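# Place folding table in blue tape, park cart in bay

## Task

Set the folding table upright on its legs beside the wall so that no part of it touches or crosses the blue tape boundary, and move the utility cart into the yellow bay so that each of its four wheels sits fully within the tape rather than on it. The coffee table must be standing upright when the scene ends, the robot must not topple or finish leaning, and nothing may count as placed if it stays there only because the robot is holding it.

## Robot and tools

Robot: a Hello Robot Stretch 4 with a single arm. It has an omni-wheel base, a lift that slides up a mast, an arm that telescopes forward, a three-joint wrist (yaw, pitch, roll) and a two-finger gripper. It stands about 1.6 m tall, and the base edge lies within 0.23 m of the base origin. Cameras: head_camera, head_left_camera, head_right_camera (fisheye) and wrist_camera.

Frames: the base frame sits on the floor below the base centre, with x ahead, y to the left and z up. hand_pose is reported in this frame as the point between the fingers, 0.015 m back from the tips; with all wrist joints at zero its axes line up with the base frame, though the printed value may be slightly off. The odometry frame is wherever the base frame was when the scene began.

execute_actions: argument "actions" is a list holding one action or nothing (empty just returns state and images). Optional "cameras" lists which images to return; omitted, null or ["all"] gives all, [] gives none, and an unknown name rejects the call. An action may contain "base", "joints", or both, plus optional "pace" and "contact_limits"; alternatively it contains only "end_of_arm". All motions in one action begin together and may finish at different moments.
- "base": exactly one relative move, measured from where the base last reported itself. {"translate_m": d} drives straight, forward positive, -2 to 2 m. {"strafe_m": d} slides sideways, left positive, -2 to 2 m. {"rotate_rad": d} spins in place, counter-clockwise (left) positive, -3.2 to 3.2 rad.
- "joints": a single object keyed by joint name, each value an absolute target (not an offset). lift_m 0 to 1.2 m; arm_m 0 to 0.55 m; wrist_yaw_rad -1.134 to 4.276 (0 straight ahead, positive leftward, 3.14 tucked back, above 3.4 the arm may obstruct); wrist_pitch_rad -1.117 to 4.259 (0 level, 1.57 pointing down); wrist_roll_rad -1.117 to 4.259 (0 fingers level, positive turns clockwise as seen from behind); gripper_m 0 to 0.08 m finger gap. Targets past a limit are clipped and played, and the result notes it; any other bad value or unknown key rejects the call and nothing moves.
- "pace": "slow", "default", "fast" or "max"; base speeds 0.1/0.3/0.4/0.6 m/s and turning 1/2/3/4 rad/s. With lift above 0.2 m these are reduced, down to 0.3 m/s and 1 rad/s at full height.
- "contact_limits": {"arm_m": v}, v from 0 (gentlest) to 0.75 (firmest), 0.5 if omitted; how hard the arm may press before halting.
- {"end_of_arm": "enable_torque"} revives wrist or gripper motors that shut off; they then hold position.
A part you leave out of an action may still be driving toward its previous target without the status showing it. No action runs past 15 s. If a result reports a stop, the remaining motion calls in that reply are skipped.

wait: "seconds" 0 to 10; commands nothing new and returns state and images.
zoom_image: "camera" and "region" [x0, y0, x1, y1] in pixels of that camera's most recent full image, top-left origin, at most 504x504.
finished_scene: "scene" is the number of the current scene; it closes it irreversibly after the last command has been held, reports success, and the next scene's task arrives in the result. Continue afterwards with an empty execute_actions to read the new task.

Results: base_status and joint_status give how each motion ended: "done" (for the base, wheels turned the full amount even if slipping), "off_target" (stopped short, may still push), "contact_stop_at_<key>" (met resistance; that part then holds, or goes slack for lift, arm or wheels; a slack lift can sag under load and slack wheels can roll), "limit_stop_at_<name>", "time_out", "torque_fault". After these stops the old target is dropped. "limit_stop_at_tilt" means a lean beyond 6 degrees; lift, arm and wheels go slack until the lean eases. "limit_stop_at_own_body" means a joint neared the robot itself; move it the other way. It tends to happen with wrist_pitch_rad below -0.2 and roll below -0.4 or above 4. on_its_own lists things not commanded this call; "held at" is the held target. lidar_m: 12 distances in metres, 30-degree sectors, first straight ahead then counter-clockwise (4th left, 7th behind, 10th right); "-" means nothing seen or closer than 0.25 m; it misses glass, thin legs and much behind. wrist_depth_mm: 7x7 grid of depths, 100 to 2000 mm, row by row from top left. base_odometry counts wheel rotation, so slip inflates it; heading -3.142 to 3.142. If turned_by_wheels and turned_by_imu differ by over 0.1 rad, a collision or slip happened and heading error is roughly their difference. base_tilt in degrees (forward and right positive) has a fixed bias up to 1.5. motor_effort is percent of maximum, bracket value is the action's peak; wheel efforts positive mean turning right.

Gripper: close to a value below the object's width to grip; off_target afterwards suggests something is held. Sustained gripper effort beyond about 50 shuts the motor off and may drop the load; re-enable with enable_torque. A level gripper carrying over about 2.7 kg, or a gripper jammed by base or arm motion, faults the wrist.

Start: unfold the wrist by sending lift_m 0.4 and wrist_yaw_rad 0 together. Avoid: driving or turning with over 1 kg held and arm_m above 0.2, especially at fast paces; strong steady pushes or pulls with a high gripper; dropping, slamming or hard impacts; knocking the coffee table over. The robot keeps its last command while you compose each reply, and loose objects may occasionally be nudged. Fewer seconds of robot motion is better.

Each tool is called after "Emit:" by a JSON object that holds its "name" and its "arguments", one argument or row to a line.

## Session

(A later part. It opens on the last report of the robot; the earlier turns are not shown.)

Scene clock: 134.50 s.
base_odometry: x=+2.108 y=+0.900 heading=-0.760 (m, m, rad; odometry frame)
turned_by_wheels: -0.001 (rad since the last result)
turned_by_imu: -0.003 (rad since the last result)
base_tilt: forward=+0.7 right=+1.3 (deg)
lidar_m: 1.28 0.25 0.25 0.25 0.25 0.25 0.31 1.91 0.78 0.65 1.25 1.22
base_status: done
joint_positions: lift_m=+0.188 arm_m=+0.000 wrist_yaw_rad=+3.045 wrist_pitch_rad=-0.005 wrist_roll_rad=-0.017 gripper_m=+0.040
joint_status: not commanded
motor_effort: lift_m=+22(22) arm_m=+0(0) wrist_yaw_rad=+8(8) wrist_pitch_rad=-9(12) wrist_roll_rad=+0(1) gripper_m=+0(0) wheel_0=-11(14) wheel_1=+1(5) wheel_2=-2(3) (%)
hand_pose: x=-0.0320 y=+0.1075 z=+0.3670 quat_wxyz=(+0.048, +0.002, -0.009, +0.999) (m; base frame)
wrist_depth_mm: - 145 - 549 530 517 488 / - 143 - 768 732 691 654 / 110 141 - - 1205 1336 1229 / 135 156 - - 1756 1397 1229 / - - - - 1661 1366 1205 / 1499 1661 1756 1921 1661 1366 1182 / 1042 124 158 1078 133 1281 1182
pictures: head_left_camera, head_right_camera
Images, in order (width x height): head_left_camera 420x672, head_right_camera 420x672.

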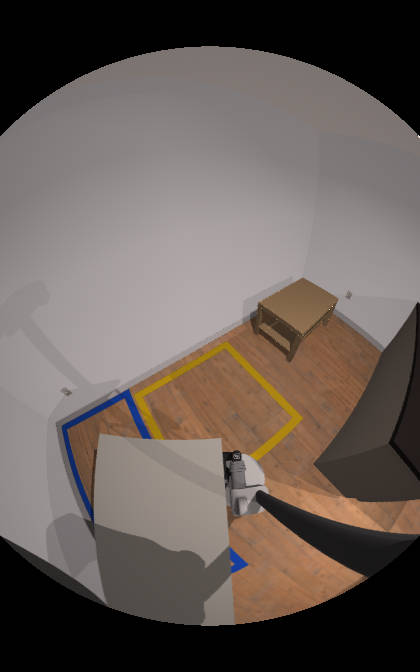

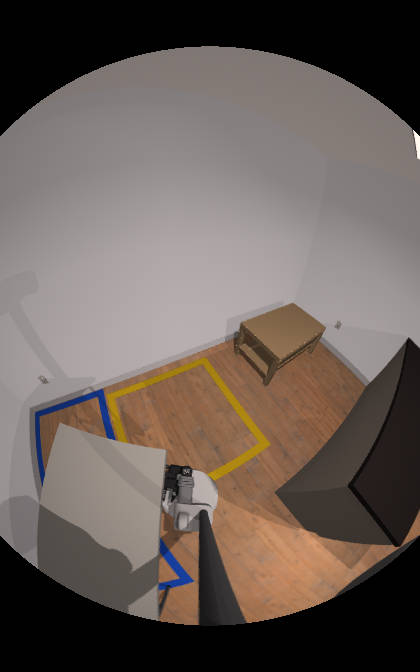

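Emit:
{"name": "execute_actions", "arguments": {
  "actions": [
    {"base":{"strafe_m":0.12},"pace":"slow"}
  ]
}}

Scene clock: 150.07 s.
base_odometry: x=+2.190 y=+0.986 heading=-0.761 (m, m, rad; odometry frame)
turned_by_wheels: -0.001 (rad since the last result)
turned_by_imu: -0.003 (rad since the last result)
base_tilt: forward=+0.7 right=+1.4 (deg)
lidar_m: 1.22 0.25 0.25 0.25 0.25 0.25 0.25 1.97 0.93 0.75 1.48 1.31
base_status: done
joint_positions: lift_m=+0.188 arm_m=+0.000 wrist_yaw_rad=+3.045 wrist_pitch_rad=-0.005 wrist_roll_rad=-0.017 gripper_m=+0.040
joint_status: not commanded
motor_effort: lift_m=+22(22) arm_m=+0(0) wrist_yaw_rad=+8(8) wrist_pitch_rad=-8(10) wrist_roll_rad=+1(1) gripper_m=+0(0) wheel_0=-10(13) wheel_1=+1(4) wheel_2=-2(5) (%)
hand_pose: x=-0.0321 y=+0.1075 z=+0.3670 quat_wxyz=(+0.048, +0.002, -0.009, +0.999) (m; base frame)
wrist_depth_mm: - 144 - 549 530 508 496 / - 143 946 778 732 691 654 / 110 142 1060 1983 1160 1281 1138 / 135 155 - - 1618 1308 1138 / - - - - 1537 1281 1098 / 1537 1708 1756 1808 1499 1255 1098 / 1060 124 158 1060 133 1182 1060
pictures: head_camera, head_left_camera, head_right_camera, wrist_camera
Images, in order (width x height): head_camera 420x560, head_left_camera 420x672, head_right_camera 420x672, wrist_camera 616x392.

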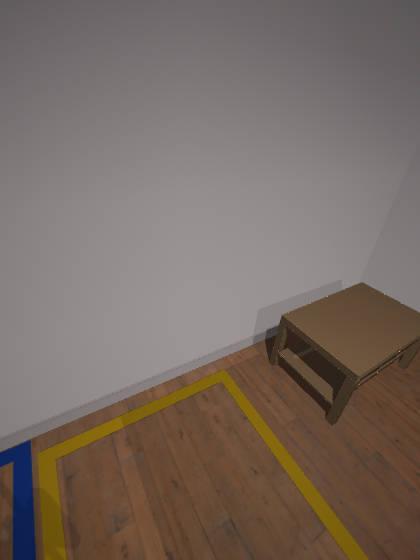

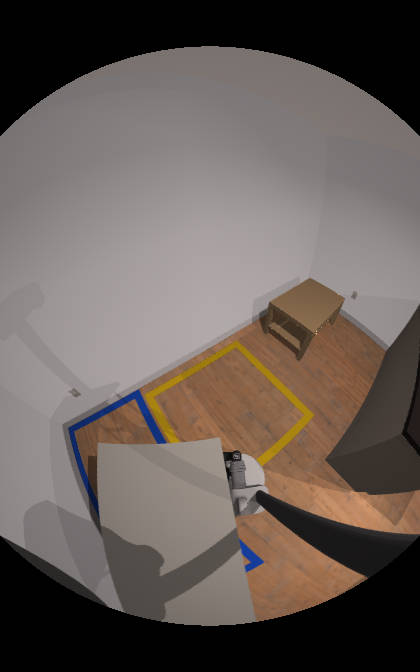

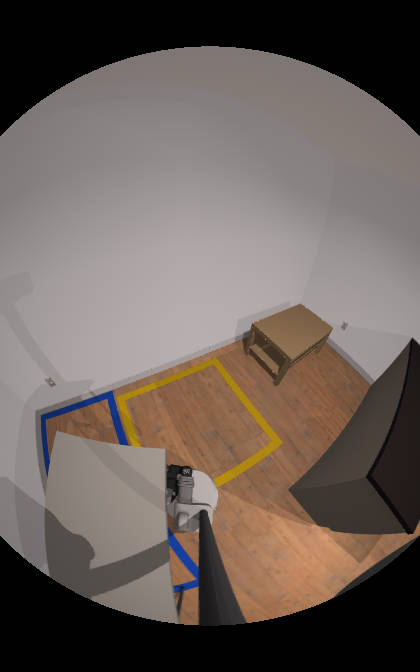

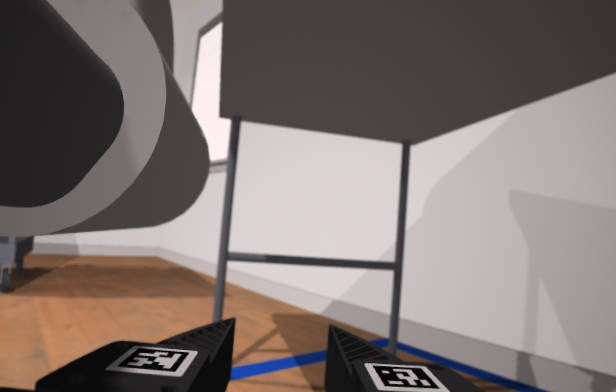

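Emit:
{"name": "execute_actions", "arguments": {
  "actions": [
    {"base":{"strafe_m":0.22},"pace":"slow"}
  ]
}}

Scene clock: 156.43 s.
base_odometry: x=+2.342 y=+1.145 heading=-0.762 (m, m, rad; odometry frame)
turned_by_wheels: -0.001 (rad since the last result)
turned_by_imu: -0.003 (rad since the last result)
base_tilt: forward=+0.7 right=+1.3 (deg)
lidar_m: 1.11 0.25 0.25 0.25 0.25 0.25 0.25 2.07 1.21 0.98 1.45 1.44
base_status: done
joint_positions: lift_m=+0.188 arm_m=+0.000 wrist_yaw_rad=+3.046 wrist_pitch_rad=-0.005 wrist_roll_rad=-0.017 gripper_m=+0.040
joint_status: not commanded
motor_effort: lift_m=+22(22) arm_m=+0(0) wrist_yaw_rad=+6(8) wrist_pitch_rad=-9(10) wrist_roll_rad=+1(1) gripper_m=+0(0) wheel_0=-7(14) wheel_1=+0(9) wheel_2=-2(2) (%)
hand_pose: x=-0.0321 y=+0.1073 z=+0.3670 quat_wxyz=(+0.048, +0.002, -0.009, +0.999) (m; base frame)
wrist_depth_mm: - 144 564 544 525 512 492 / - 143 788 768 732 699 960 / 111 142 - 1618 1336 1138 976 / 135 155 - 1708 1336 1118 946 / - - - 1756 1366 1098 960 / 1537 1618 1808 1576 1336 1060 917 / 1060 124 158 1078 133 1042 931
pictures: head_camera, head_left_camera, head_right_camera, wrist_camera
Images, in order (width x height): head_camera 420x560, head_left_camera 420x672, head_right_camera 420x672, wrist_camera 616x392.

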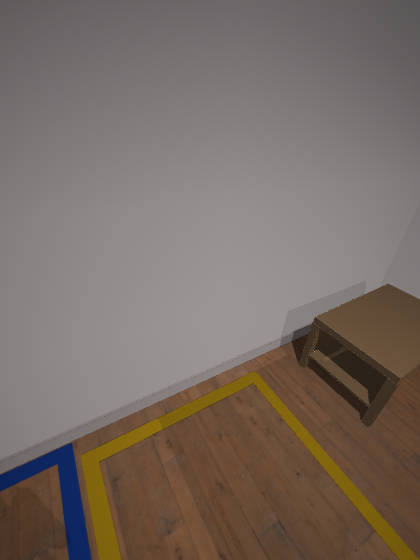

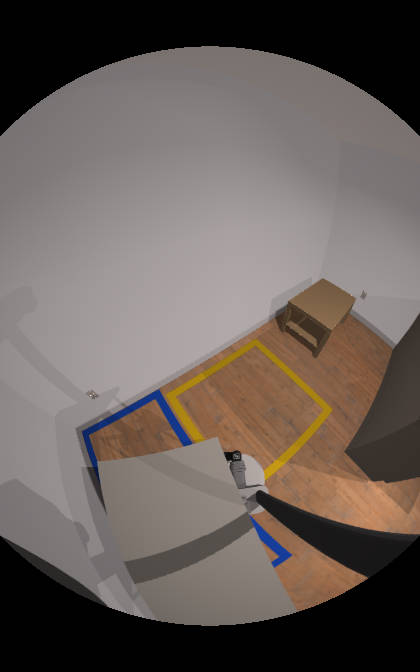

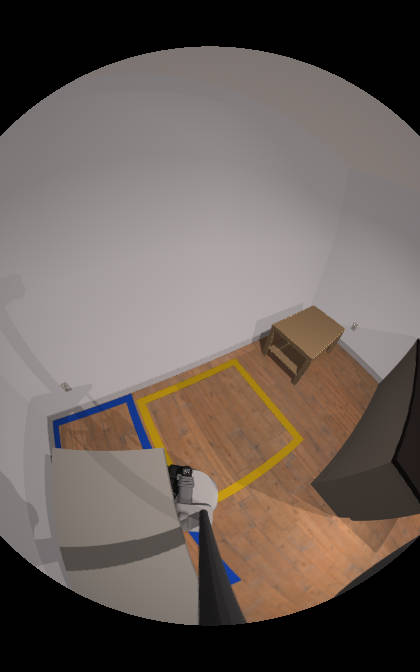

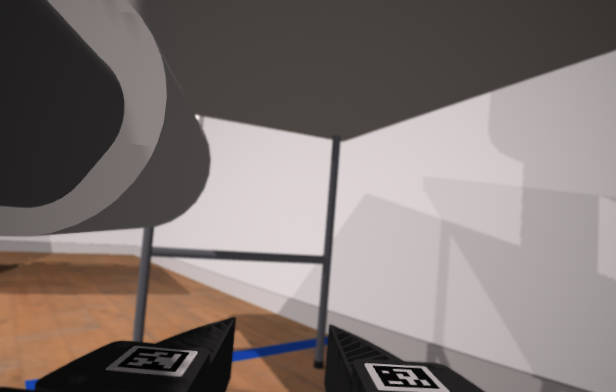

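Emit:
{"name": "execute_actions", "arguments": {
  "actions": [
    {"base":{"strafe_m":0.1},"pace":"slow"}
  ]
}}

Scene clock: 164.60 s.
base_odometry: x=+2.411 y=+1.217 heading=-0.762 (m, m, rad; odometry frame)
turned_by_wheels: -0.001 (rad since the last result)
turned_by_imu: -0.002 (rad since the last result)
base_tilt: forward=+0.7 right=+1.3 (deg)
lidar_m: 1.05 0.25 0.25 0.25 0.25 0.25 0.25 0.25 1.36 1.09 1.50 1.47
base_status: done
joint_positions: lift_m=+0.188 arm_m=+0.000 wrist_yaw_rad=+3.047 wrist_pitch_rad=-0.005 wrist_roll_rad=-0.017 gripper_m=+0.040
joint_status: not commanded
motor_effort: lift_m=+22(22) arm_m=+0(0) wrist_yaw_rad=+3(5) wrist_pitch_rad=-9(11) wrist_roll_rad=+0(1) gripper_m=+0(0) wheel_0=-9(17) wheel_1=+2(4) wheel_2=-2(1) (%)
hand_pose: x=-0.0322 y=+0.1072 z=+0.3670 quat_wxyz=(+0.047, +0.002, -0.009, +0.999) (m; base frame)
wrist_depth_mm: - 144 564 549 521 512 492 / - 143 798 778 732 976 904 / 111 142 1098 1499 1281 1042 891 / 134 154 - 1576 1255 1042 878 / - - - 1537 1229 1008 866 / 1537 1576 1808 1499 1205 991 854 / 1060 124 157 1078 133 946 831
pictures: head_camera, head_left_camera, head_right_camera, wrist_camera
Images, in order (width x height): head_camera 420x560, head_left_camera 420x672, head_right_camera 420x672, wrist_camera 616x392.

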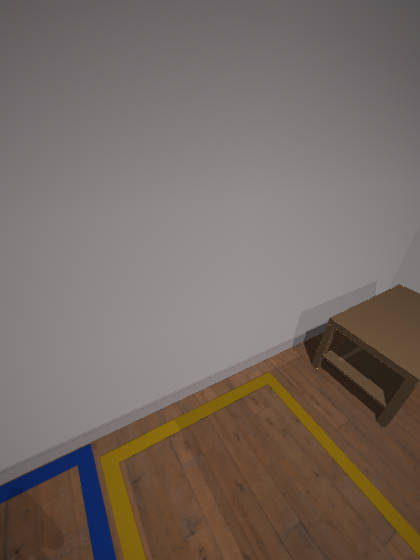

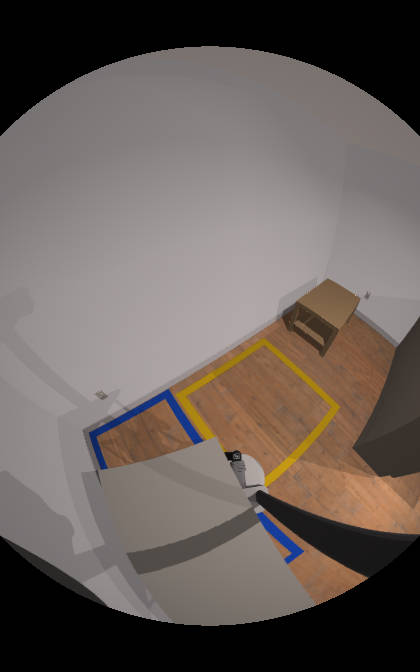

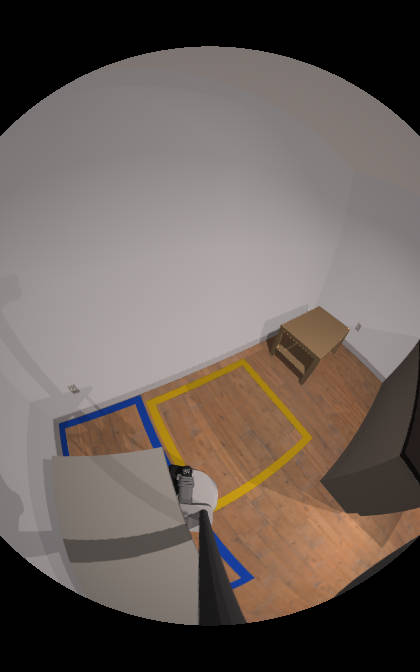

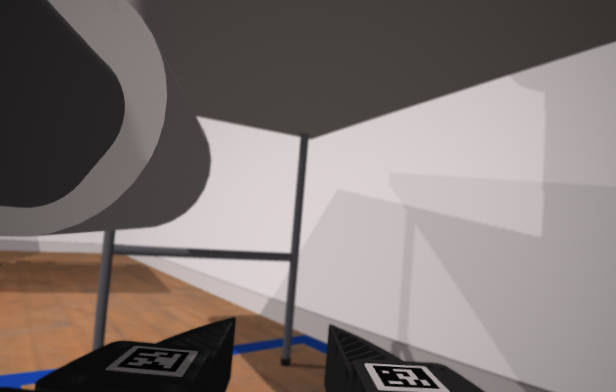

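Emit:
{"name": "execute_actions", "arguments": {
  "actions": [
    {"base":{"strafe_m":-0.4},"pace":"slow"}
  ],
  "cameras": []
}}

Emit:
{"name": "execute_actions", "arguments": {
  "actions": [
    {"base":{"translate_m":0.15}}
  ],
  "cameras": []
}}

Emit:
{"name": "execute_actions", "arguments": {
  "actions": [
    {"base":{"rotate_rad":2.07}}
  ]
}}

Scene clock: 175.53 s.
base_odometry: x=+2.135 y=+0.928 heading=-0.762 (m, m, rad; odometry frame)
turned_by_wheels: +0.000 (rad since the last result)
turned_by_imu: -0.001 (rad since the last result)
base_tilt: forward=+0.7 right=+1.3 (deg)
lidar_m: 1.28 1.22 0.47 0.37 0.35 0.41 0.68 1.92 0.85 0.69 1.30 1.23
base_status: done
joint_positions: lift_m=+0.188 arm_m=+0.000 wrist_yaw_rad=+3.048 wrist_pitch_rad=-0.005 wrist_roll_rad=-0.017 gripper_m=+0.040
joint_status: not commanded
motor_effort: lift_m=+22(22) arm_m=+0(0) wrist_yaw_rad=+0(4) wrist_pitch_rad=-9(9) wrist_roll_rad=+1(1) gripper_m=+0(0) wheel_0=+3(7) wheel_1=-2(5) wheel_2=+0(3) (%)
hand_pose: x=-0.0323 y=+0.1070 z=+0.3670 quat_wxyz=(+0.047, +0.002, -0.009, +0.999) (m; base frame)
wrist_depth_mm: - 144 - - 585 508 492 / - 143 - 917 723 699 647 / 110 141 - - 1205 1138 1138 / 135 154 - - 1708 1397 1160 / - - - - 1576 1366 1182 / 1537 1661 1863 1863 1661 1336 1160 / 1042 124 158 1060 133 1255 1118
pictures: none
No camera images: the call's "cameras" was empty. Leave "cameras" out to get every camera's image.

Scene clock: 177.37 s.
base_odometry: x=+2.243 y=+0.825 heading=-0.762 (m, m, rad; odometry frame)
turned_by_wheels: +0.000 (rad since the last result)
turned_by_imu: -0.001 (rad since the last result)
base_tilt: forward=+0.7 right=+1.3 (deg)
lidar_m: 1.15 1.08 1.13 0.43 0.41 0.48 0.80 2.05 0.74 0.70 1.60 1.12
base_status: done
joint_positions: lift_m=+0.188 arm_m=+0.000 wrist_yaw_rad=+3.048 wrist_pitch_rad=-0.005 wrist_roll_rad=-0.017 gripper_m=+0.040
joint_status: not commanded
motor_effort: lift_m=+22(22) arm_m=+0(0) wrist_yaw_rad=+0(0) wrist_pitch_rad=-10(8) wrist_roll_rad=+0(1) gripper_m=+0(0) wheel_0=+1(5) wheel_1=+0(5) wheel_2=+0(8) (%)
hand_pose: x=-0.0323 y=+0.1070 z=+0.3670 quat_wxyz=(+0.047, +0.002, -0.009, +0.999) (m; base frame)
wrist_depth_mm: - 144 - - 1921 525 492 / - 142 - - 732 683 654 / 110 141 - 1255 1160 1098 1205 / 135 154 - - 1808 1464 1255 / - - - - 1708 1430 1255 / 1499 1661 1808 - 1661 1430 1229 / 1060 124 157 1078 132 1308 1205
pictures: none
No camera images: the call's "cameras" was empty. Leave "cameras" out to get every camera's image.

Scene clock: 179.70 s.
base_odometry: x=+2.243 y=+0.825 heading=+1.308 (m, m, rad; odometry frame)
turned_by_wheels: +2.070 (rad since the last result)
turned_by_imu: +2.096 (rad since the last result)
base_tilt: forward=+0.7 right=+1.3 (deg)
lidar_m: 0.42 0.46 0.74 2.03 0.73 0.70 1.75 1.12 1.13 1.08 1.12 0.40
base_status: done
joint_positions: lift_m=+0.188 arm_m=+0.000 wrist_yaw_rad=+3.048 wrist_pitch_rad=-0.005 wrist_roll_rad=-0.017 gripper_m=+0.040
joint_status: not commanded
motor_effort: lift_m=+22(22) arm_m=+0(0) wrist_yaw_rad=+0(1) wrist_pitch_rad=-10(10) wrist_roll_rad=+2(0) gripper_m=+0(0) wheel_0=+0(10) wheel_1=-1(2) wheel_2=+1(9) (%)
hand_pose: x=-0.0323 y=+0.1069 z=+0.3670 quat_wxyz=(+0.047, +0.002, -0.009, +0.999) (m; base frame)
wrist_depth_mm: - 144 - - - 750 768 / - 143 - - 1205 750 759 / 110 141 - - 1118 741 750 / 134 154 - - 1098 732 750 / 1366 - - - 1060 723 723 / 1205 1708 1808 1756 1025 707 723 / 1060 124 157 1078 133 699 723
pictures: head_camera, head_left_camera, head_right_camera, wrist_camera
Images, in order (width x height): head_camera 420x560, head_left_camera 420x672, head_right_camera 420x672, wrist_camera 616x392.

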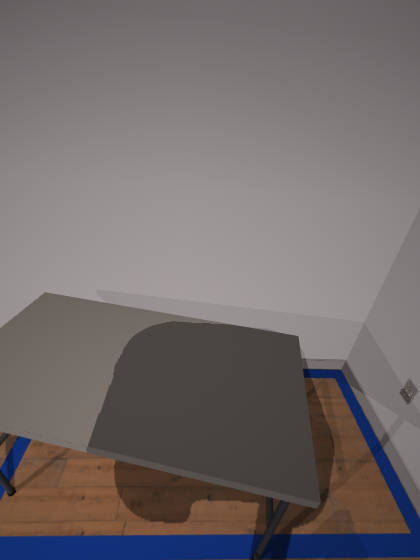

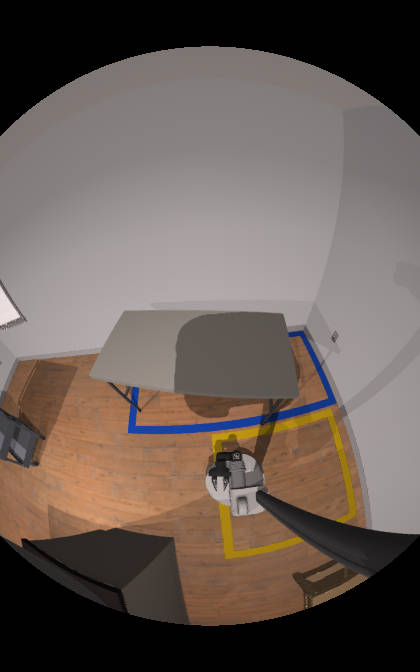

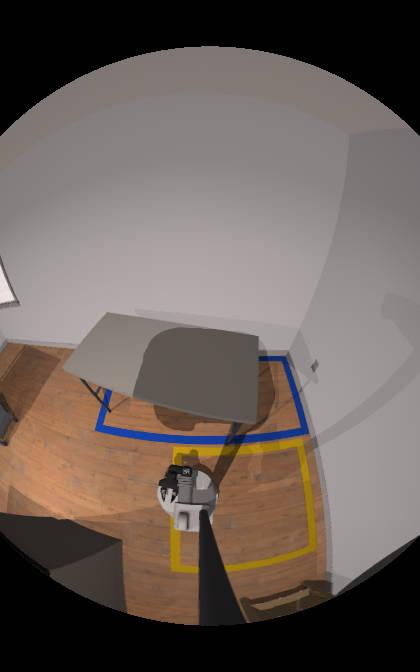

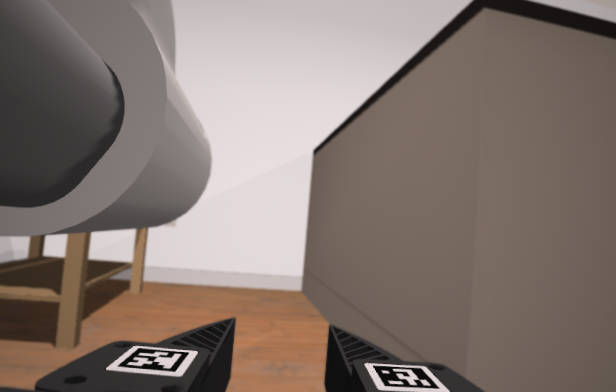

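Emit:
{"name": "execute_actions", "arguments": {
  "actions": [
    {"base":{"translate_m":0.3},"pace":"slow"}
  ]
}}

Scene clock: 194.90 s.
base_odometry: x=+2.321 y=+1.114 heading=+1.308 (m, m, rad; odometry frame)
turned_by_wheels: +0.000 (rad since the last result)
turned_by_imu: -0.002 (rad since the last result)
base_tilt: forward=+0.7 right=+1.3 (deg)
lidar_m: 0.25 0.25 0.25 2.10 1.18 0.95 1.79 1.40 1.13 0.31 0.25 0.25
base_status: done
joint_positions: lift_m=+0.188 arm_m=+0.000 wrist_yaw_rad=+3.048 wrist_pitch_rad=-0.005 wrist_roll_rad=-0.017 gripper_m=+0.040
joint_status: not commanded
motor_effort: lift_m=+22(22) arm_m=+0(0) wrist_yaw_rad=+0(0) wrist_pitch_rad=-10(11) wrist_roll_rad=+0(1) gripper_m=+0(0) wheel_0=+1(4) wheel_1=+2(4) wheel_2=-1(4) (%)
hand_pose: x=-0.0323 y=+0.1069 z=+0.3670 quat_wxyz=(+0.047, +0.002, -0.009, +0.999) (m; base frame)
wrist_depth_mm: - 144 - - - - - / - 143 - - 1308 1078 - / 110 141 - - 1160 1078 1118 / 134 154 - - 1098 1060 1098 / 1708 - - - 1078 1042 1098 / 1537 1618 1863 1756 1060 1025 1078 / 1042 124 157 1078 133 1025 1060
pictures: head_camera, head_left_camera, head_right_camera, wrist_camera
Images, in order (width x height): head_camera 420x560, head_left_camera 420x672, head_right_camera 420x672, wrist_camera 616x392.

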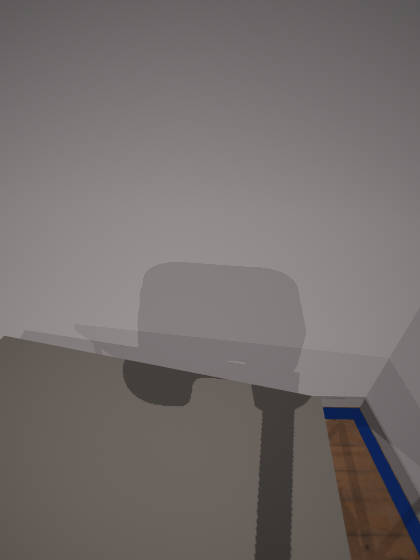

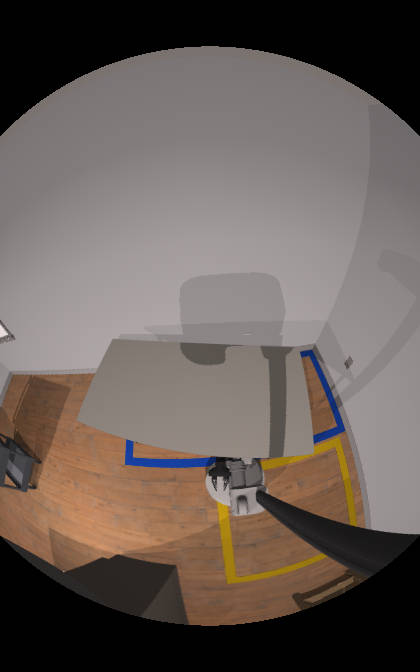

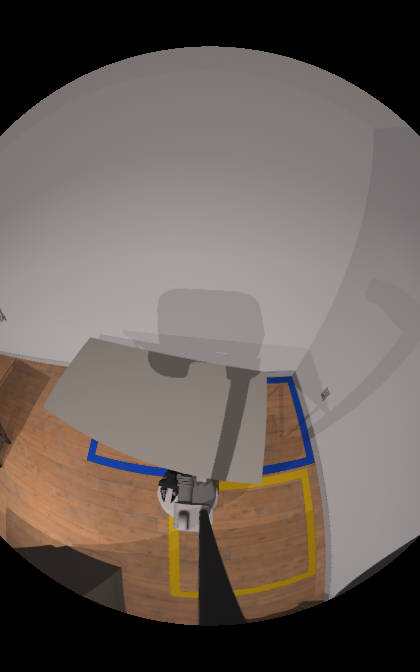

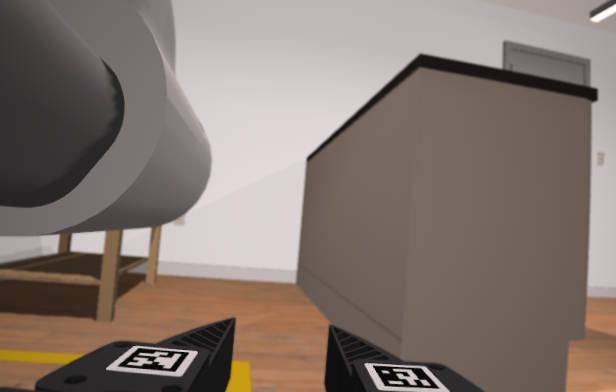

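No contact yet; pushing a little further.

Emit:
{"name": "execute_actions", "arguments": {
  "actions": [
    {"base":{"translate_m":0.12},"pace":"slow"}
  ],
  "cameras": ["head_camera","head_left_camera"]
}}

Scene clock: 200.10 s.
base_odometry: x=+2.352 y=+1.230 heading=+1.308 (m, m, rad; odometry frame)
turned_by_wheels: +0.000 (rad since the last result)
turned_by_imu: -0.001 (rad since the last result)
base_tilt: forward=+0.7 right=+1.3 (deg)
lidar_m: 0.25 0.25 0.25 0.27 1.40 1.06 1.69 1.54 1.14 0.25 0.25 0.25
base_status: done
joint_positions: lift_m=+0.188 arm_m=+0.000 wrist_yaw_rad=+3.048 wrist_pitch_rad=-0.005 wrist_roll_rad=-0.017 gripper_m=+0.040
joint_status: not commanded
motor_effort: lift_m=+22(22) arm_m=+0(0) wrist_yaw_rad=+0(0) wrist_pitch_rad=-5(9) wrist_roll_rad=+1(0) gripper_m=+0(0) wheel_0=+3(6) wheel_1=+1(5) wheel_2=+0(6) (%)
hand_pose: x=-0.0323 y=+0.1069 z=+0.3670 quat_wxyz=(+0.047, +0.002, -0.009, +0.999) (m; base frame)
wrist_depth_mm: - 144 - - - - - / - 143 - - - - - / 110 141 - - 1182 1205 - / 134 154 - - 1160 1205 - / 1756 - - - 1160 1182 - / 1499 1537 1921 1756 1160 1182 - / 1060 124 158 1060 133 1160 1336
pictures: head_camera, head_left_camera
Images, in order (width x height): head_camera 420x560, head_left_camera 420x672.

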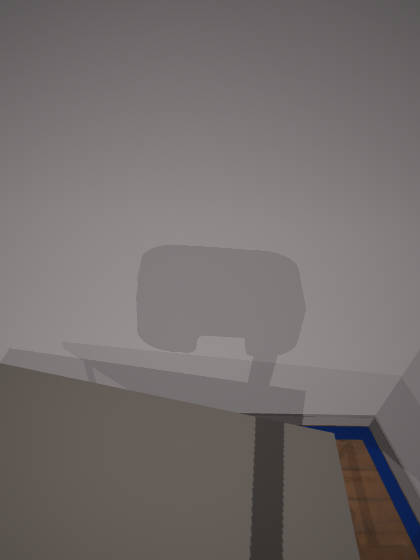

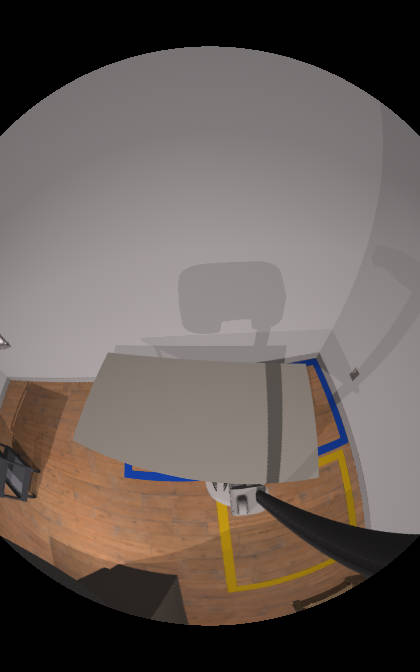

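Emit:
{"name": "execute_actions", "arguments": {
  "actions": [
    {"base":{"translate_m":0.08},"pace":"slow"}
  ],
  "cameras": ["head_camera","head_left_camera"]
}}

Scene clock: 211.33 s.
base_odometry: x=+2.373 y=+1.307 heading=+1.308 (m, m, rad; odometry frame)
turned_by_wheels: +0.000 (rad since the last result)
turned_by_imu: -0.001 (rad since the last result)
base_tilt: forward=+0.6 right=+1.3 (deg)
lidar_m: 0.25 0.25 0.25 0.25 1.52 1.13 1.65 1.61 0.25 0.25 0.25 0.25
base_status: done
joint_positions: lift_m=+0.188 arm_m=+0.000 wrist_yaw_rad=+3.048 wrist_pitch_rad=-0.005 wrist_roll_rad=-0.017 gripper_m=+0.040
joint_status: not commanded
motor_effort: lift_m=+22(22) arm_m=+0(0) wrist_yaw_rad=-1(0) wrist_pitch_rad=-10(11) wrist_roll_rad=+1(2) gripper_m=+0(0) wheel_0=+4(5) wheel_1=+3(4) wheel_2=-8(10) (%)
hand_pose: x=-0.0323 y=+0.1069 z=+0.3670 quat_wxyz=(+0.047, +0.002, -0.009, +0.999) (m; base frame)
wrist_depth_mm: - 144 - - - - - / - 143 - - - - - / 110 141 - - 1281 1308 - / 135 154 - - 1229 1308 - / - - - - 1255 1281 - / 1499 1661 1863 1756 1229 1229 - / 1060 124 158 1078 133 1229 1397
pictures: head_camera, head_left_camera
Images, in order (width x height): head_camera 420x560, head_left_camera 420x672.

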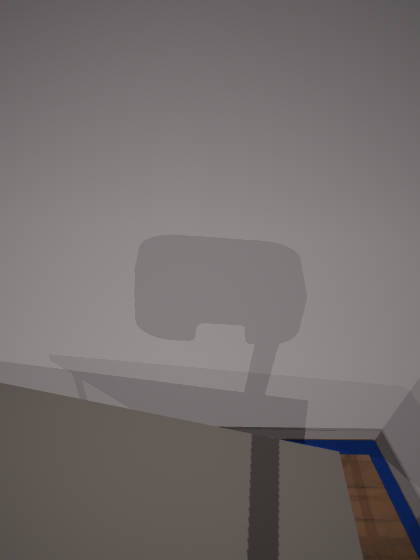

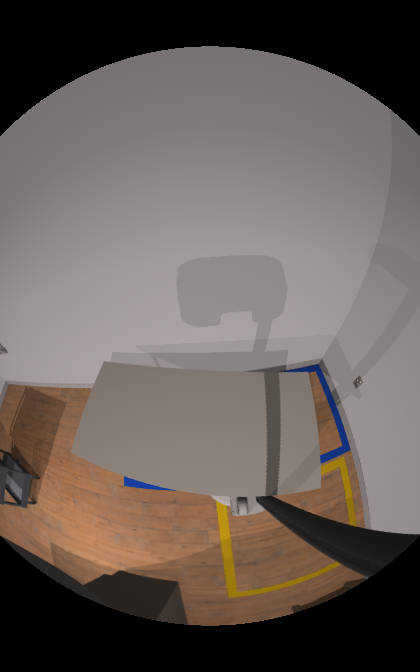

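Emit:
{"name": "execute_actions", "arguments": {
  "actions": [
    {"base":{"strafe_m":-0.2},"pace":"slow"}
  ],
  "cameras": ["head_camera","head_left_camera"]
}}

Scene clock: 217.87 s.
base_odometry: x=+2.566 y=+1.255 heading=+1.308 (m, m, rad; odometry frame)
turned_by_wheels: +0.000 (rad since the last result)
turned_by_imu: -0.001 (rad since the last result)
base_tilt: forward=+0.6 right=+1.3 (deg)
lidar_m: 0.25 0.25 0.25 0.25 1.49 1.24 1.58 1.32 0.91 0.25 0.25 0.25
base_status: done
joint_positions: lift_m=+0.188 arm_m=+0.000 wrist_yaw_rad=+3.048 wrist_pitch_rad=-0.005 wrist_roll_rad=-0.017 gripper_m=+0.040
joint_status: not commanded
motor_effort: lift_m=+22(22) arm_m=+0(0) wrist_yaw_rad=-1(0) wrist_pitch_rad=-9(8) wrist_roll_rad=+0(1) gripper_m=+0(0) wheel_0=+5(8) wheel_1=-6(10) wheel_2=+2(5) (%)
hand_pose: x=-0.0323 y=+0.1069 z=+0.3670 quat_wxyz=(+0.047, +0.002, -0.009, +0.999) (m; base frame)
wrist_depth_mm: - 144 - - - - - / - 143 - - - - - / 110 141 - - 1756 1281 1366 / 134 154 - - 1661 1308 1336 / 1661 - - - 1576 1281 1281 / 1537 1618 1863 1983 1537 1255 1308 / 1042 124 158 1078 133 1255 1281
pictures: head_camera, head_left_camera
Images, in order (width x height): head_camera 420x560, head_left_camera 420x672.

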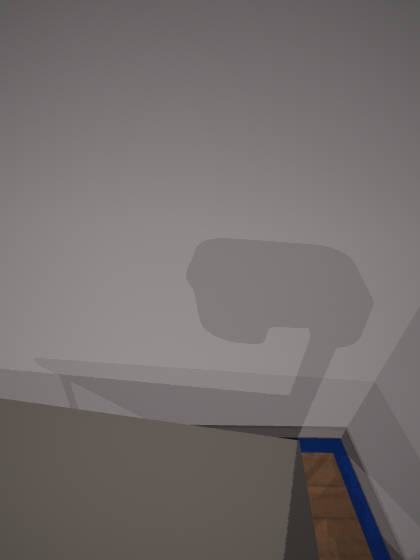

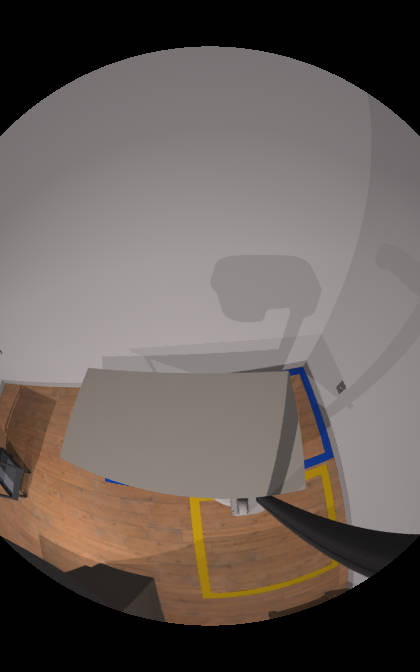

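Emit:
{"name": "execute_actions", "arguments": {
  "actions": [
    {"base":{"translate_m":-0.5}}
  ],
  "cameras": ["head_camera","head_left_camera","head_right_camera"]
}}

Scene clock: 225.77 s.
base_odometry: x=+2.436 y=+0.773 heading=+1.308 (m, m, rad; odometry frame)
turned_by_wheels: +0.000 (rad since the last result)
turned_by_imu: +0.000 (rad since the last result)
base_tilt: forward=+0.7 right=+1.3 (deg)
lidar_m: 0.42 0.47 0.73 2.28 0.84 0.95 1.07 1.10 0.94 0.89 0.90 0.45
base_status: done
joint_positions: lift_m=+0.188 arm_m=+0.000 wrist_yaw_rad=+3.048 wrist_pitch_rad=-0.005 wrist_roll_rad=-0.017 gripper_m=+0.040
joint_status: not commanded
motor_effort: lift_m=+22(22) arm_m=+0(0) wrist_yaw_rad=-1(1) wrist_pitch_rad=-9(6) wrist_roll_rad=+1(1) gripper_m=+0(0) wheel_0=-2(4) wheel_1=+0(6) wheel_2=-1(14) (%)
hand_pose: x=-0.0323 y=+0.1069 z=+0.3670 quat_wxyz=(+0.047, +0.002, -0.009, +0.999) (m; base frame)
wrist_depth_mm: - 144 - - - - 809 / - 143 - - - 1060 788 / 110 141 - - 1661 1060 788 / 134 154 - - 1661 1025 768 / 1808 1983 - - 1537 1025 741 / 1281 1336 1863 - 1499 976 723 / 1060 124 157 1078 133 917 723
pictures: head_camera, head_left_camera, head_right_camera
Images, in order (width x height): head_camera 420x560, head_left_camera 420x672, head_right_camera 420x672.

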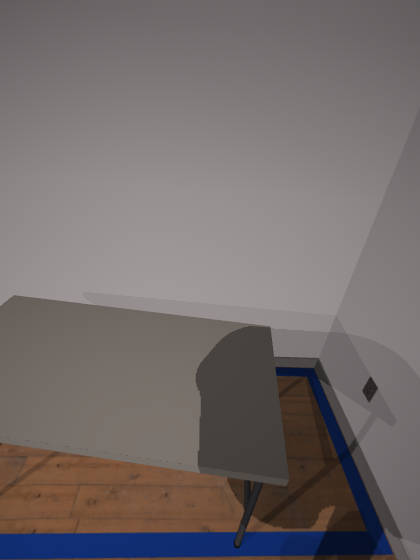

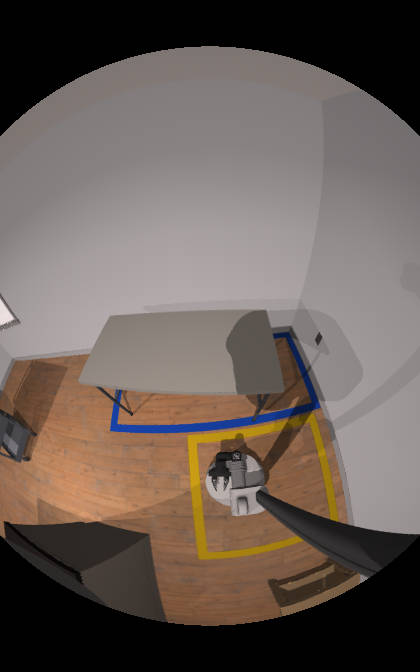

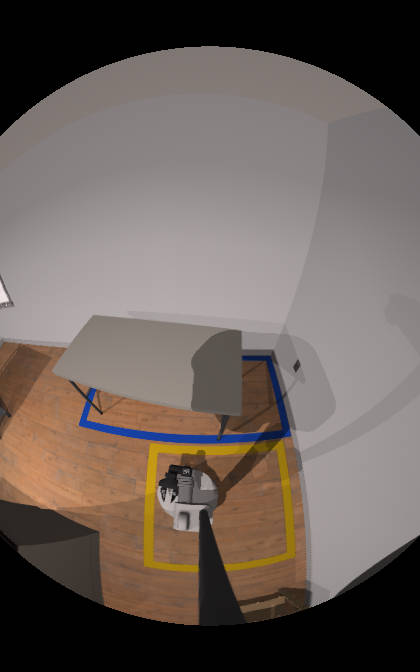

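Emit:
{"name": "execute_actions", "arguments": {
  "actions": [
    {"base":{"rotate_rad":1.55}}
  ],
  "cameras": []
}}

Emit:
{"name": "execute_actions", "arguments": {
  "actions": [
    {"base":{"translate_m":-0.05}}
  ],
  "cameras": []
}}

Emit:
{"name": "execute_actions", "arguments": {
  "actions": [
    {"base":{"strafe_m":-0.29},"pace":"slow"}
  ],
  "cameras": ["head_left_camera","head_right_camera","wrist_camera"]
}}

Scene clock: 236.17 s.
base_odometry: x=+2.436 y=+0.773 heading=+2.858 (m, m, rad; odometry frame)
turned_by_wheels: +1.550 (rad since the last result)
turned_by_imu: +1.568 (rad since the last result)
base_tilt: forward=+0.7 right=+1.3 (deg)
lidar_m: 2.25 0.84 0.96 1.06 1.08 0.95 0.90 0.92 0.46 0.43 0.46 0.71
base_status: done
joint_positions: lift_m=+0.188 arm_m=+0.000 wrist_yaw_rad=+3.048 wrist_pitch_rad=-0.005 wrist_roll_rad=-0.017 gripper_m=+0.040
joint_status: not commanded
motor_effort: lift_m=+22(22) arm_m=+0(0) wrist_yaw_rad=+0(1) wrist_pitch_rad=-9(8) wrist_roll_rad=+0(1) gripper_m=+0(0) wheel_0=-2(8) wheel_1=-1(9) wheel_2=-1(9) (%)
hand_pose: x=-0.0323 y=+0.1069 z=+0.3670 quat_wxyz=(+0.047, +0.002, -0.009, +0.999) (m; base frame)
wrist_depth_mm: - 144 1042 1118 1182 1229 1281 / - 142 1042 1098 1160 1229 1308 / 110 141 1042 1118 1138 1205 1255 / 134 154 1042 1078 1118 1160 1255 / 946 976 1025 1078 1098 1205 1255 / 931 976 1008 1060 1098 1160 1205 / 917 124 158 1025 133 1138 1182
pictures: none
No camera images: the call's "cameras" was empty. Leave "cameras" out to get every camera's image.

Scene clock: 237.33 s.
base_odometry: x=+2.484 y=+0.759 heading=+2.857 (m, m, rad; odometry frame)
turned_by_wheels: +0.000 (rad since the last result)
turned_by_imu: +0.000 (rad since the last result)
base_tilt: forward=+0.7 right=+1.3 (deg)
lidar_m: 2.30 0.89 1.03 1.06 1.09 0.90 0.84 0.86 0.45 0.44 0.46 0.70
base_status: done
joint_positions: lift_m=+0.188 arm_m=+0.000 wrist_yaw_rad=+3.048 wrist_pitch_rad=-0.005 wrist_roll_rad=-0.017 gripper_m=+0.040
joint_status: not commanded
motor_effort: lift_m=+22(22) arm_m=+0(0) wrist_yaw_rad=-1(1) wrist_pitch_rad=-9(9) wrist_roll_rad=+0(1) gripper_m=+0(0) wheel_0=-1(5) wheel_1=+0(5) wheel_2=-2(6) (%)
hand_pose: x=-0.0323 y=+0.1069 z=+0.3670 quat_wxyz=(+0.047, +0.002, -0.009, +0.999) (m; base frame)
wrist_depth_mm: - 144 1025 1042 1118 1182 1229 / - 143 991 1042 1078 1160 1205 / 110 141 1008 1025 1098 1118 1182 / 135 154 991 1025 1078 1138 1205 / 891 931 976 1042 1078 1118 1160 / 891 931 991 1008 1042 1098 1160 / 866 124 158 976 133 1078 1118
pictures: none
No camera images: the call's "cameras" was empty. Leave "cameras" out to get every camera's image.

Scene clock: 241.37 s.
base_odometry: x=+2.565 y=+1.037 heading=+2.858 (m, m, rad; odometry frame)
turned_by_wheels: +0.000 (rad since the last result)
turned_by_imu: +0.000 (rad since the last result)
base_tilt: forward=+0.6 right=+1.3 (deg)
lidar_m: 0.92 1.18 1.11 1.35 1.27 0.87 0.82 0.25 0.25 0.25 0.25 0.25
base_status: done
joint_positions: lift_m=+0.188 arm_m=+0.000 wrist_yaw_rad=+3.048 wrist_pitch_rad=-0.005 wrist_roll_rad=-0.017 gripper_m=+0.040
joint_status: not commanded
motor_effort: lift_m=+22(22) arm_m=+0(0) wrist_yaw_rad=-1(0) wrist_pitch_rad=-10(10) wrist_roll_rad=+1(0) gripper_m=+0(0) wheel_0=+4(8) wheel_1=-1(0) wheel_2=+0(0) (%)
hand_pose: x=-0.0323 y=+0.1069 z=+0.3670 quat_wxyz=(+0.047, +0.002, -0.009, +0.999) (m; base frame)
wrist_depth_mm: - 144 991 1042 1078 1138 1205 / - 143 991 1042 1060 1160 1205 / 110 141 991 1025 1078 1118 1182 / 135 154 976 1025 1042 1098 1182 / 878 917 960 991 1060 1078 1138 / 878 917 960 1008 1042 1098 1138 / 866 124 158 960 133 1078 1118
pictures: head_left_camera, head_right_camera, wrist_camera
Images, in order (width x height): head_left_camera 420x672, head_right_camera 420x672, wrist_camera 616x392.

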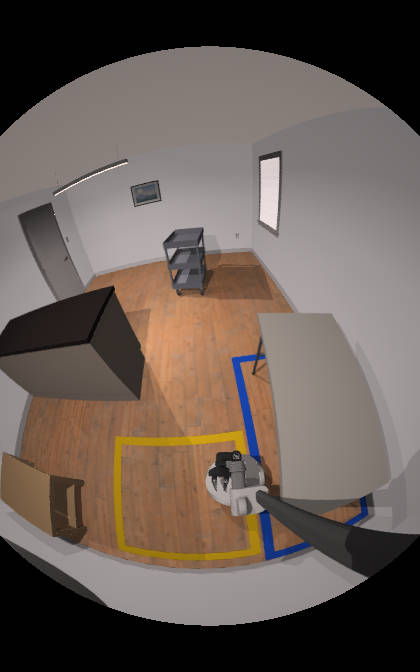

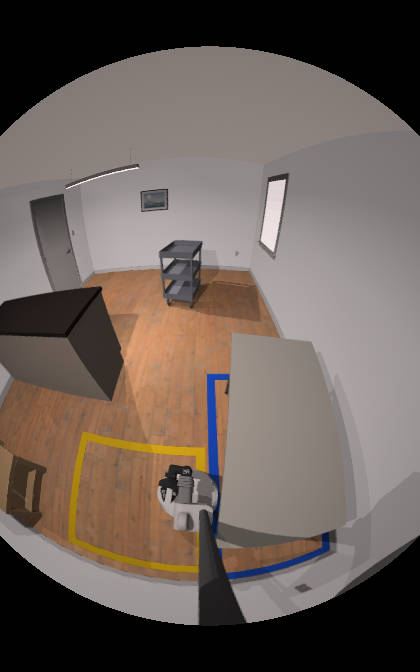

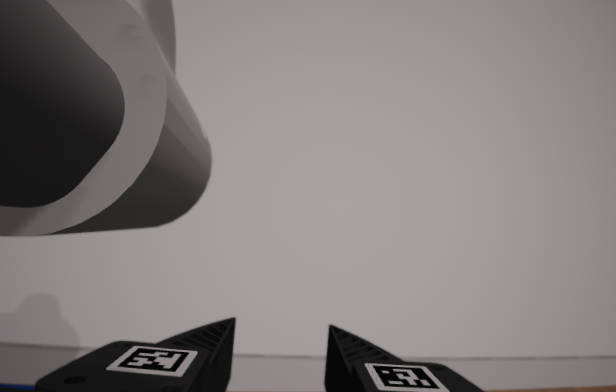

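Emit:
{"name": "execute_actions", "arguments": {
  "actions": [
    {"base":{"strafe_m":0.2}}
  ],
  "cameras": []
}}

Emit:
{"name": "execute_actions", "arguments": {
  "actions": [
    {"base":{"translate_m":1.3}}
  ],
  "cameras": []
}}

Emit:
{"name": "execute_actions", "arguments": {
  "actions": [
    {"base":{"rotate_rad":3.14}}
  ],
  "cameras": ["head_camera","head_left_camera","head_right_camera"]
}}

Scene clock: 250.43 s.
base_odometry: x=+2.509 y=+0.845 heading=+2.857 (m, m, rad; odometry frame)
turned_by_wheels: +0.000 (rad since the last result)
turned_by_imu: -0.001 (rad since the last result)
base_tilt: forward=+0.7 right=+1.3 (deg)
lidar_m: 2.31 0.95 1.01 1.14 1.18 0.90 0.85 0.86 0.37 0.33 0.37 0.53
base_status: done
joint_positions: lift_m=+0.188 arm_m=+0.000 wrist_yaw_rad=+3.048 wrist_pitch_rad=-0.005 wrist_roll_rad=-0.017 gripper_m=+0.040
joint_status: not commanded
motor_effort: lift_m=+22(22) arm_m=+0(0) wrist_yaw_rad=+0(1) wrist_pitch_rad=-9(9) wrist_roll_rad=+0(1) gripper_m=+0(0) wheel_0=+0(10) wheel_1=-1(8) wheel_2=+0(1) (%)
hand_pose: x=-0.0323 y=+0.1069 z=+0.3670 quat_wxyz=(+0.047, +0.002, -0.009, +0.999) (m; base frame)
wrist_depth_mm: - 144 1008 1060 1078 1138 1205 / - 143 991 1042 1078 1138 1205 / 110 141 991 1042 1098 1138 1182 / 135 154 976 1025 1078 1138 1160 / 891 946 960 1025 1042 1118 1182 / 891 917 960 991 1042 1118 1160 / 878 124 158 960 133 1078 1160
pictures: none
No camera images: the call's "cameras" was empty. Leave "cameras" out to get every camera's image.

Scene clock: 256.27 s.
base_odometry: x=+1.261 y=+1.209 heading=+2.857 (m, m, rad; odometry frame)
turned_by_wheels: +0.000 (rad since the last result)
turned_by_imu: -0.006 (rad since the last result)
base_tilt: forward=+0.7 right=+1.3 (deg)
lidar_m: 1.01 1.07 2.62 0.61 0.64 1.88 1.44 0.60 0.51 1.25 1.28 1.72
base_status: done
joint_positions: lift_m=+0.188 arm_m=+0.000 wrist_yaw_rad=+3.048 wrist_pitch_rad=-0.005 wrist_roll_rad=-0.017 gripper_m=+0.040
joint_status: not commanded
motor_effort: lift_m=+22(22) arm_m=+0(0) wrist_yaw_rad=-1(1) wrist_pitch_rad=-7(8) wrist_roll_rad=+1(1) gripper_m=+0(0) wheel_0=+0(6) wheel_1=-1(7) wheel_2=+0(11) (%)
hand_pose: x=-0.0323 y=+0.1069 z=+0.3670 quat_wxyz=(+0.047, +0.002, -0.009, +0.999) (m; base frame)
wrist_depth_mm: - 144 - - - - 723 / - 142 - - - - 707 / 110 141 - - - - 699 / 134 154 - - - - 683 / - - - - - - 676 / 1537 1576 1808 1983 - 1863 661 / 1060 124 157 1078 133 1281 654
pictures: none
No camera images: the call's "cameras" was empty. Leave "cameras" out to get every camera's image.

Scene clock: 259.13 s.
base_odometry: x=+1.261 y=+1.209 heading=-0.286 (m, m, rad; odometry frame)
turned_by_wheels: +3.140 (rad since the last result)
turned_by_imu: +3.179 (rad since the last result)
base_tilt: forward=+0.7 right=+1.4 (deg)
lidar_m: 1.34 0.62 0.53 1.26 1.30 1.79 1.01 1.11 2.57 0.62 0.67 1.84
base_status: done
joint_positions: lift_m=+0.188 arm_m=+0.000 wrist_yaw_rad=+3.048 wrist_pitch_rad=-0.005 wrist_roll_rad=-0.017 gripper_m=+0.040
joint_status: not commanded
motor_effort: lift_m=+22(22) arm_m=-1(0) wrist_yaw_rad=+0(1) wrist_pitch_rad=-8(9) wrist_roll_rad=+1(0) gripper_m=+0(0) wheel_0=-2(10) wheel_1=+0(4) wheel_2=-1(9) (%)
hand_pose: x=-0.0323 y=+0.1069 z=+0.3670 quat_wxyz=(+0.047, +0.002, -0.009, +0.999) (m; base frame)
wrist_depth_mm: - 144 - - - - 1537 / - 143 1182 - - - 1576 / 110 142 1160 - - - 1464 / 135 154 1138 - - 1983 1430 / - 1756 - - - 1983 1464 / 1499 1098 1118 - - 1808 1464 / 1042 124 157 1098 133 1336 1336
pictures: head_camera, head_left_camera, head_right_camera
Images, in order (width x height): head_camera 420x560, head_left_camera 420x672, head_right_camera 420x672.

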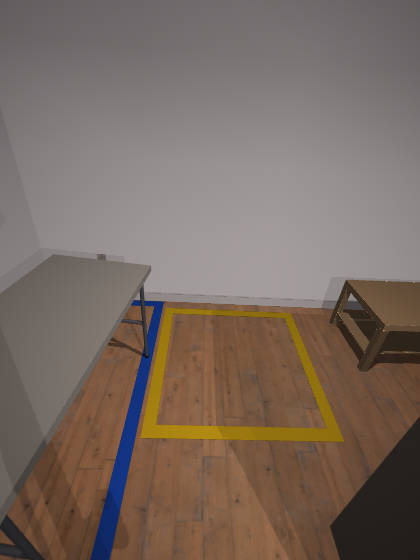

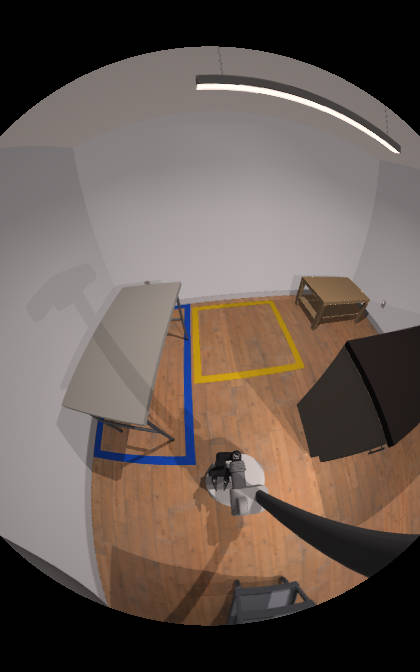

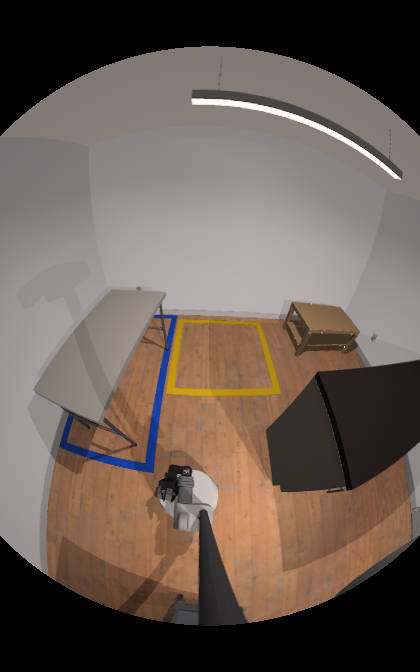

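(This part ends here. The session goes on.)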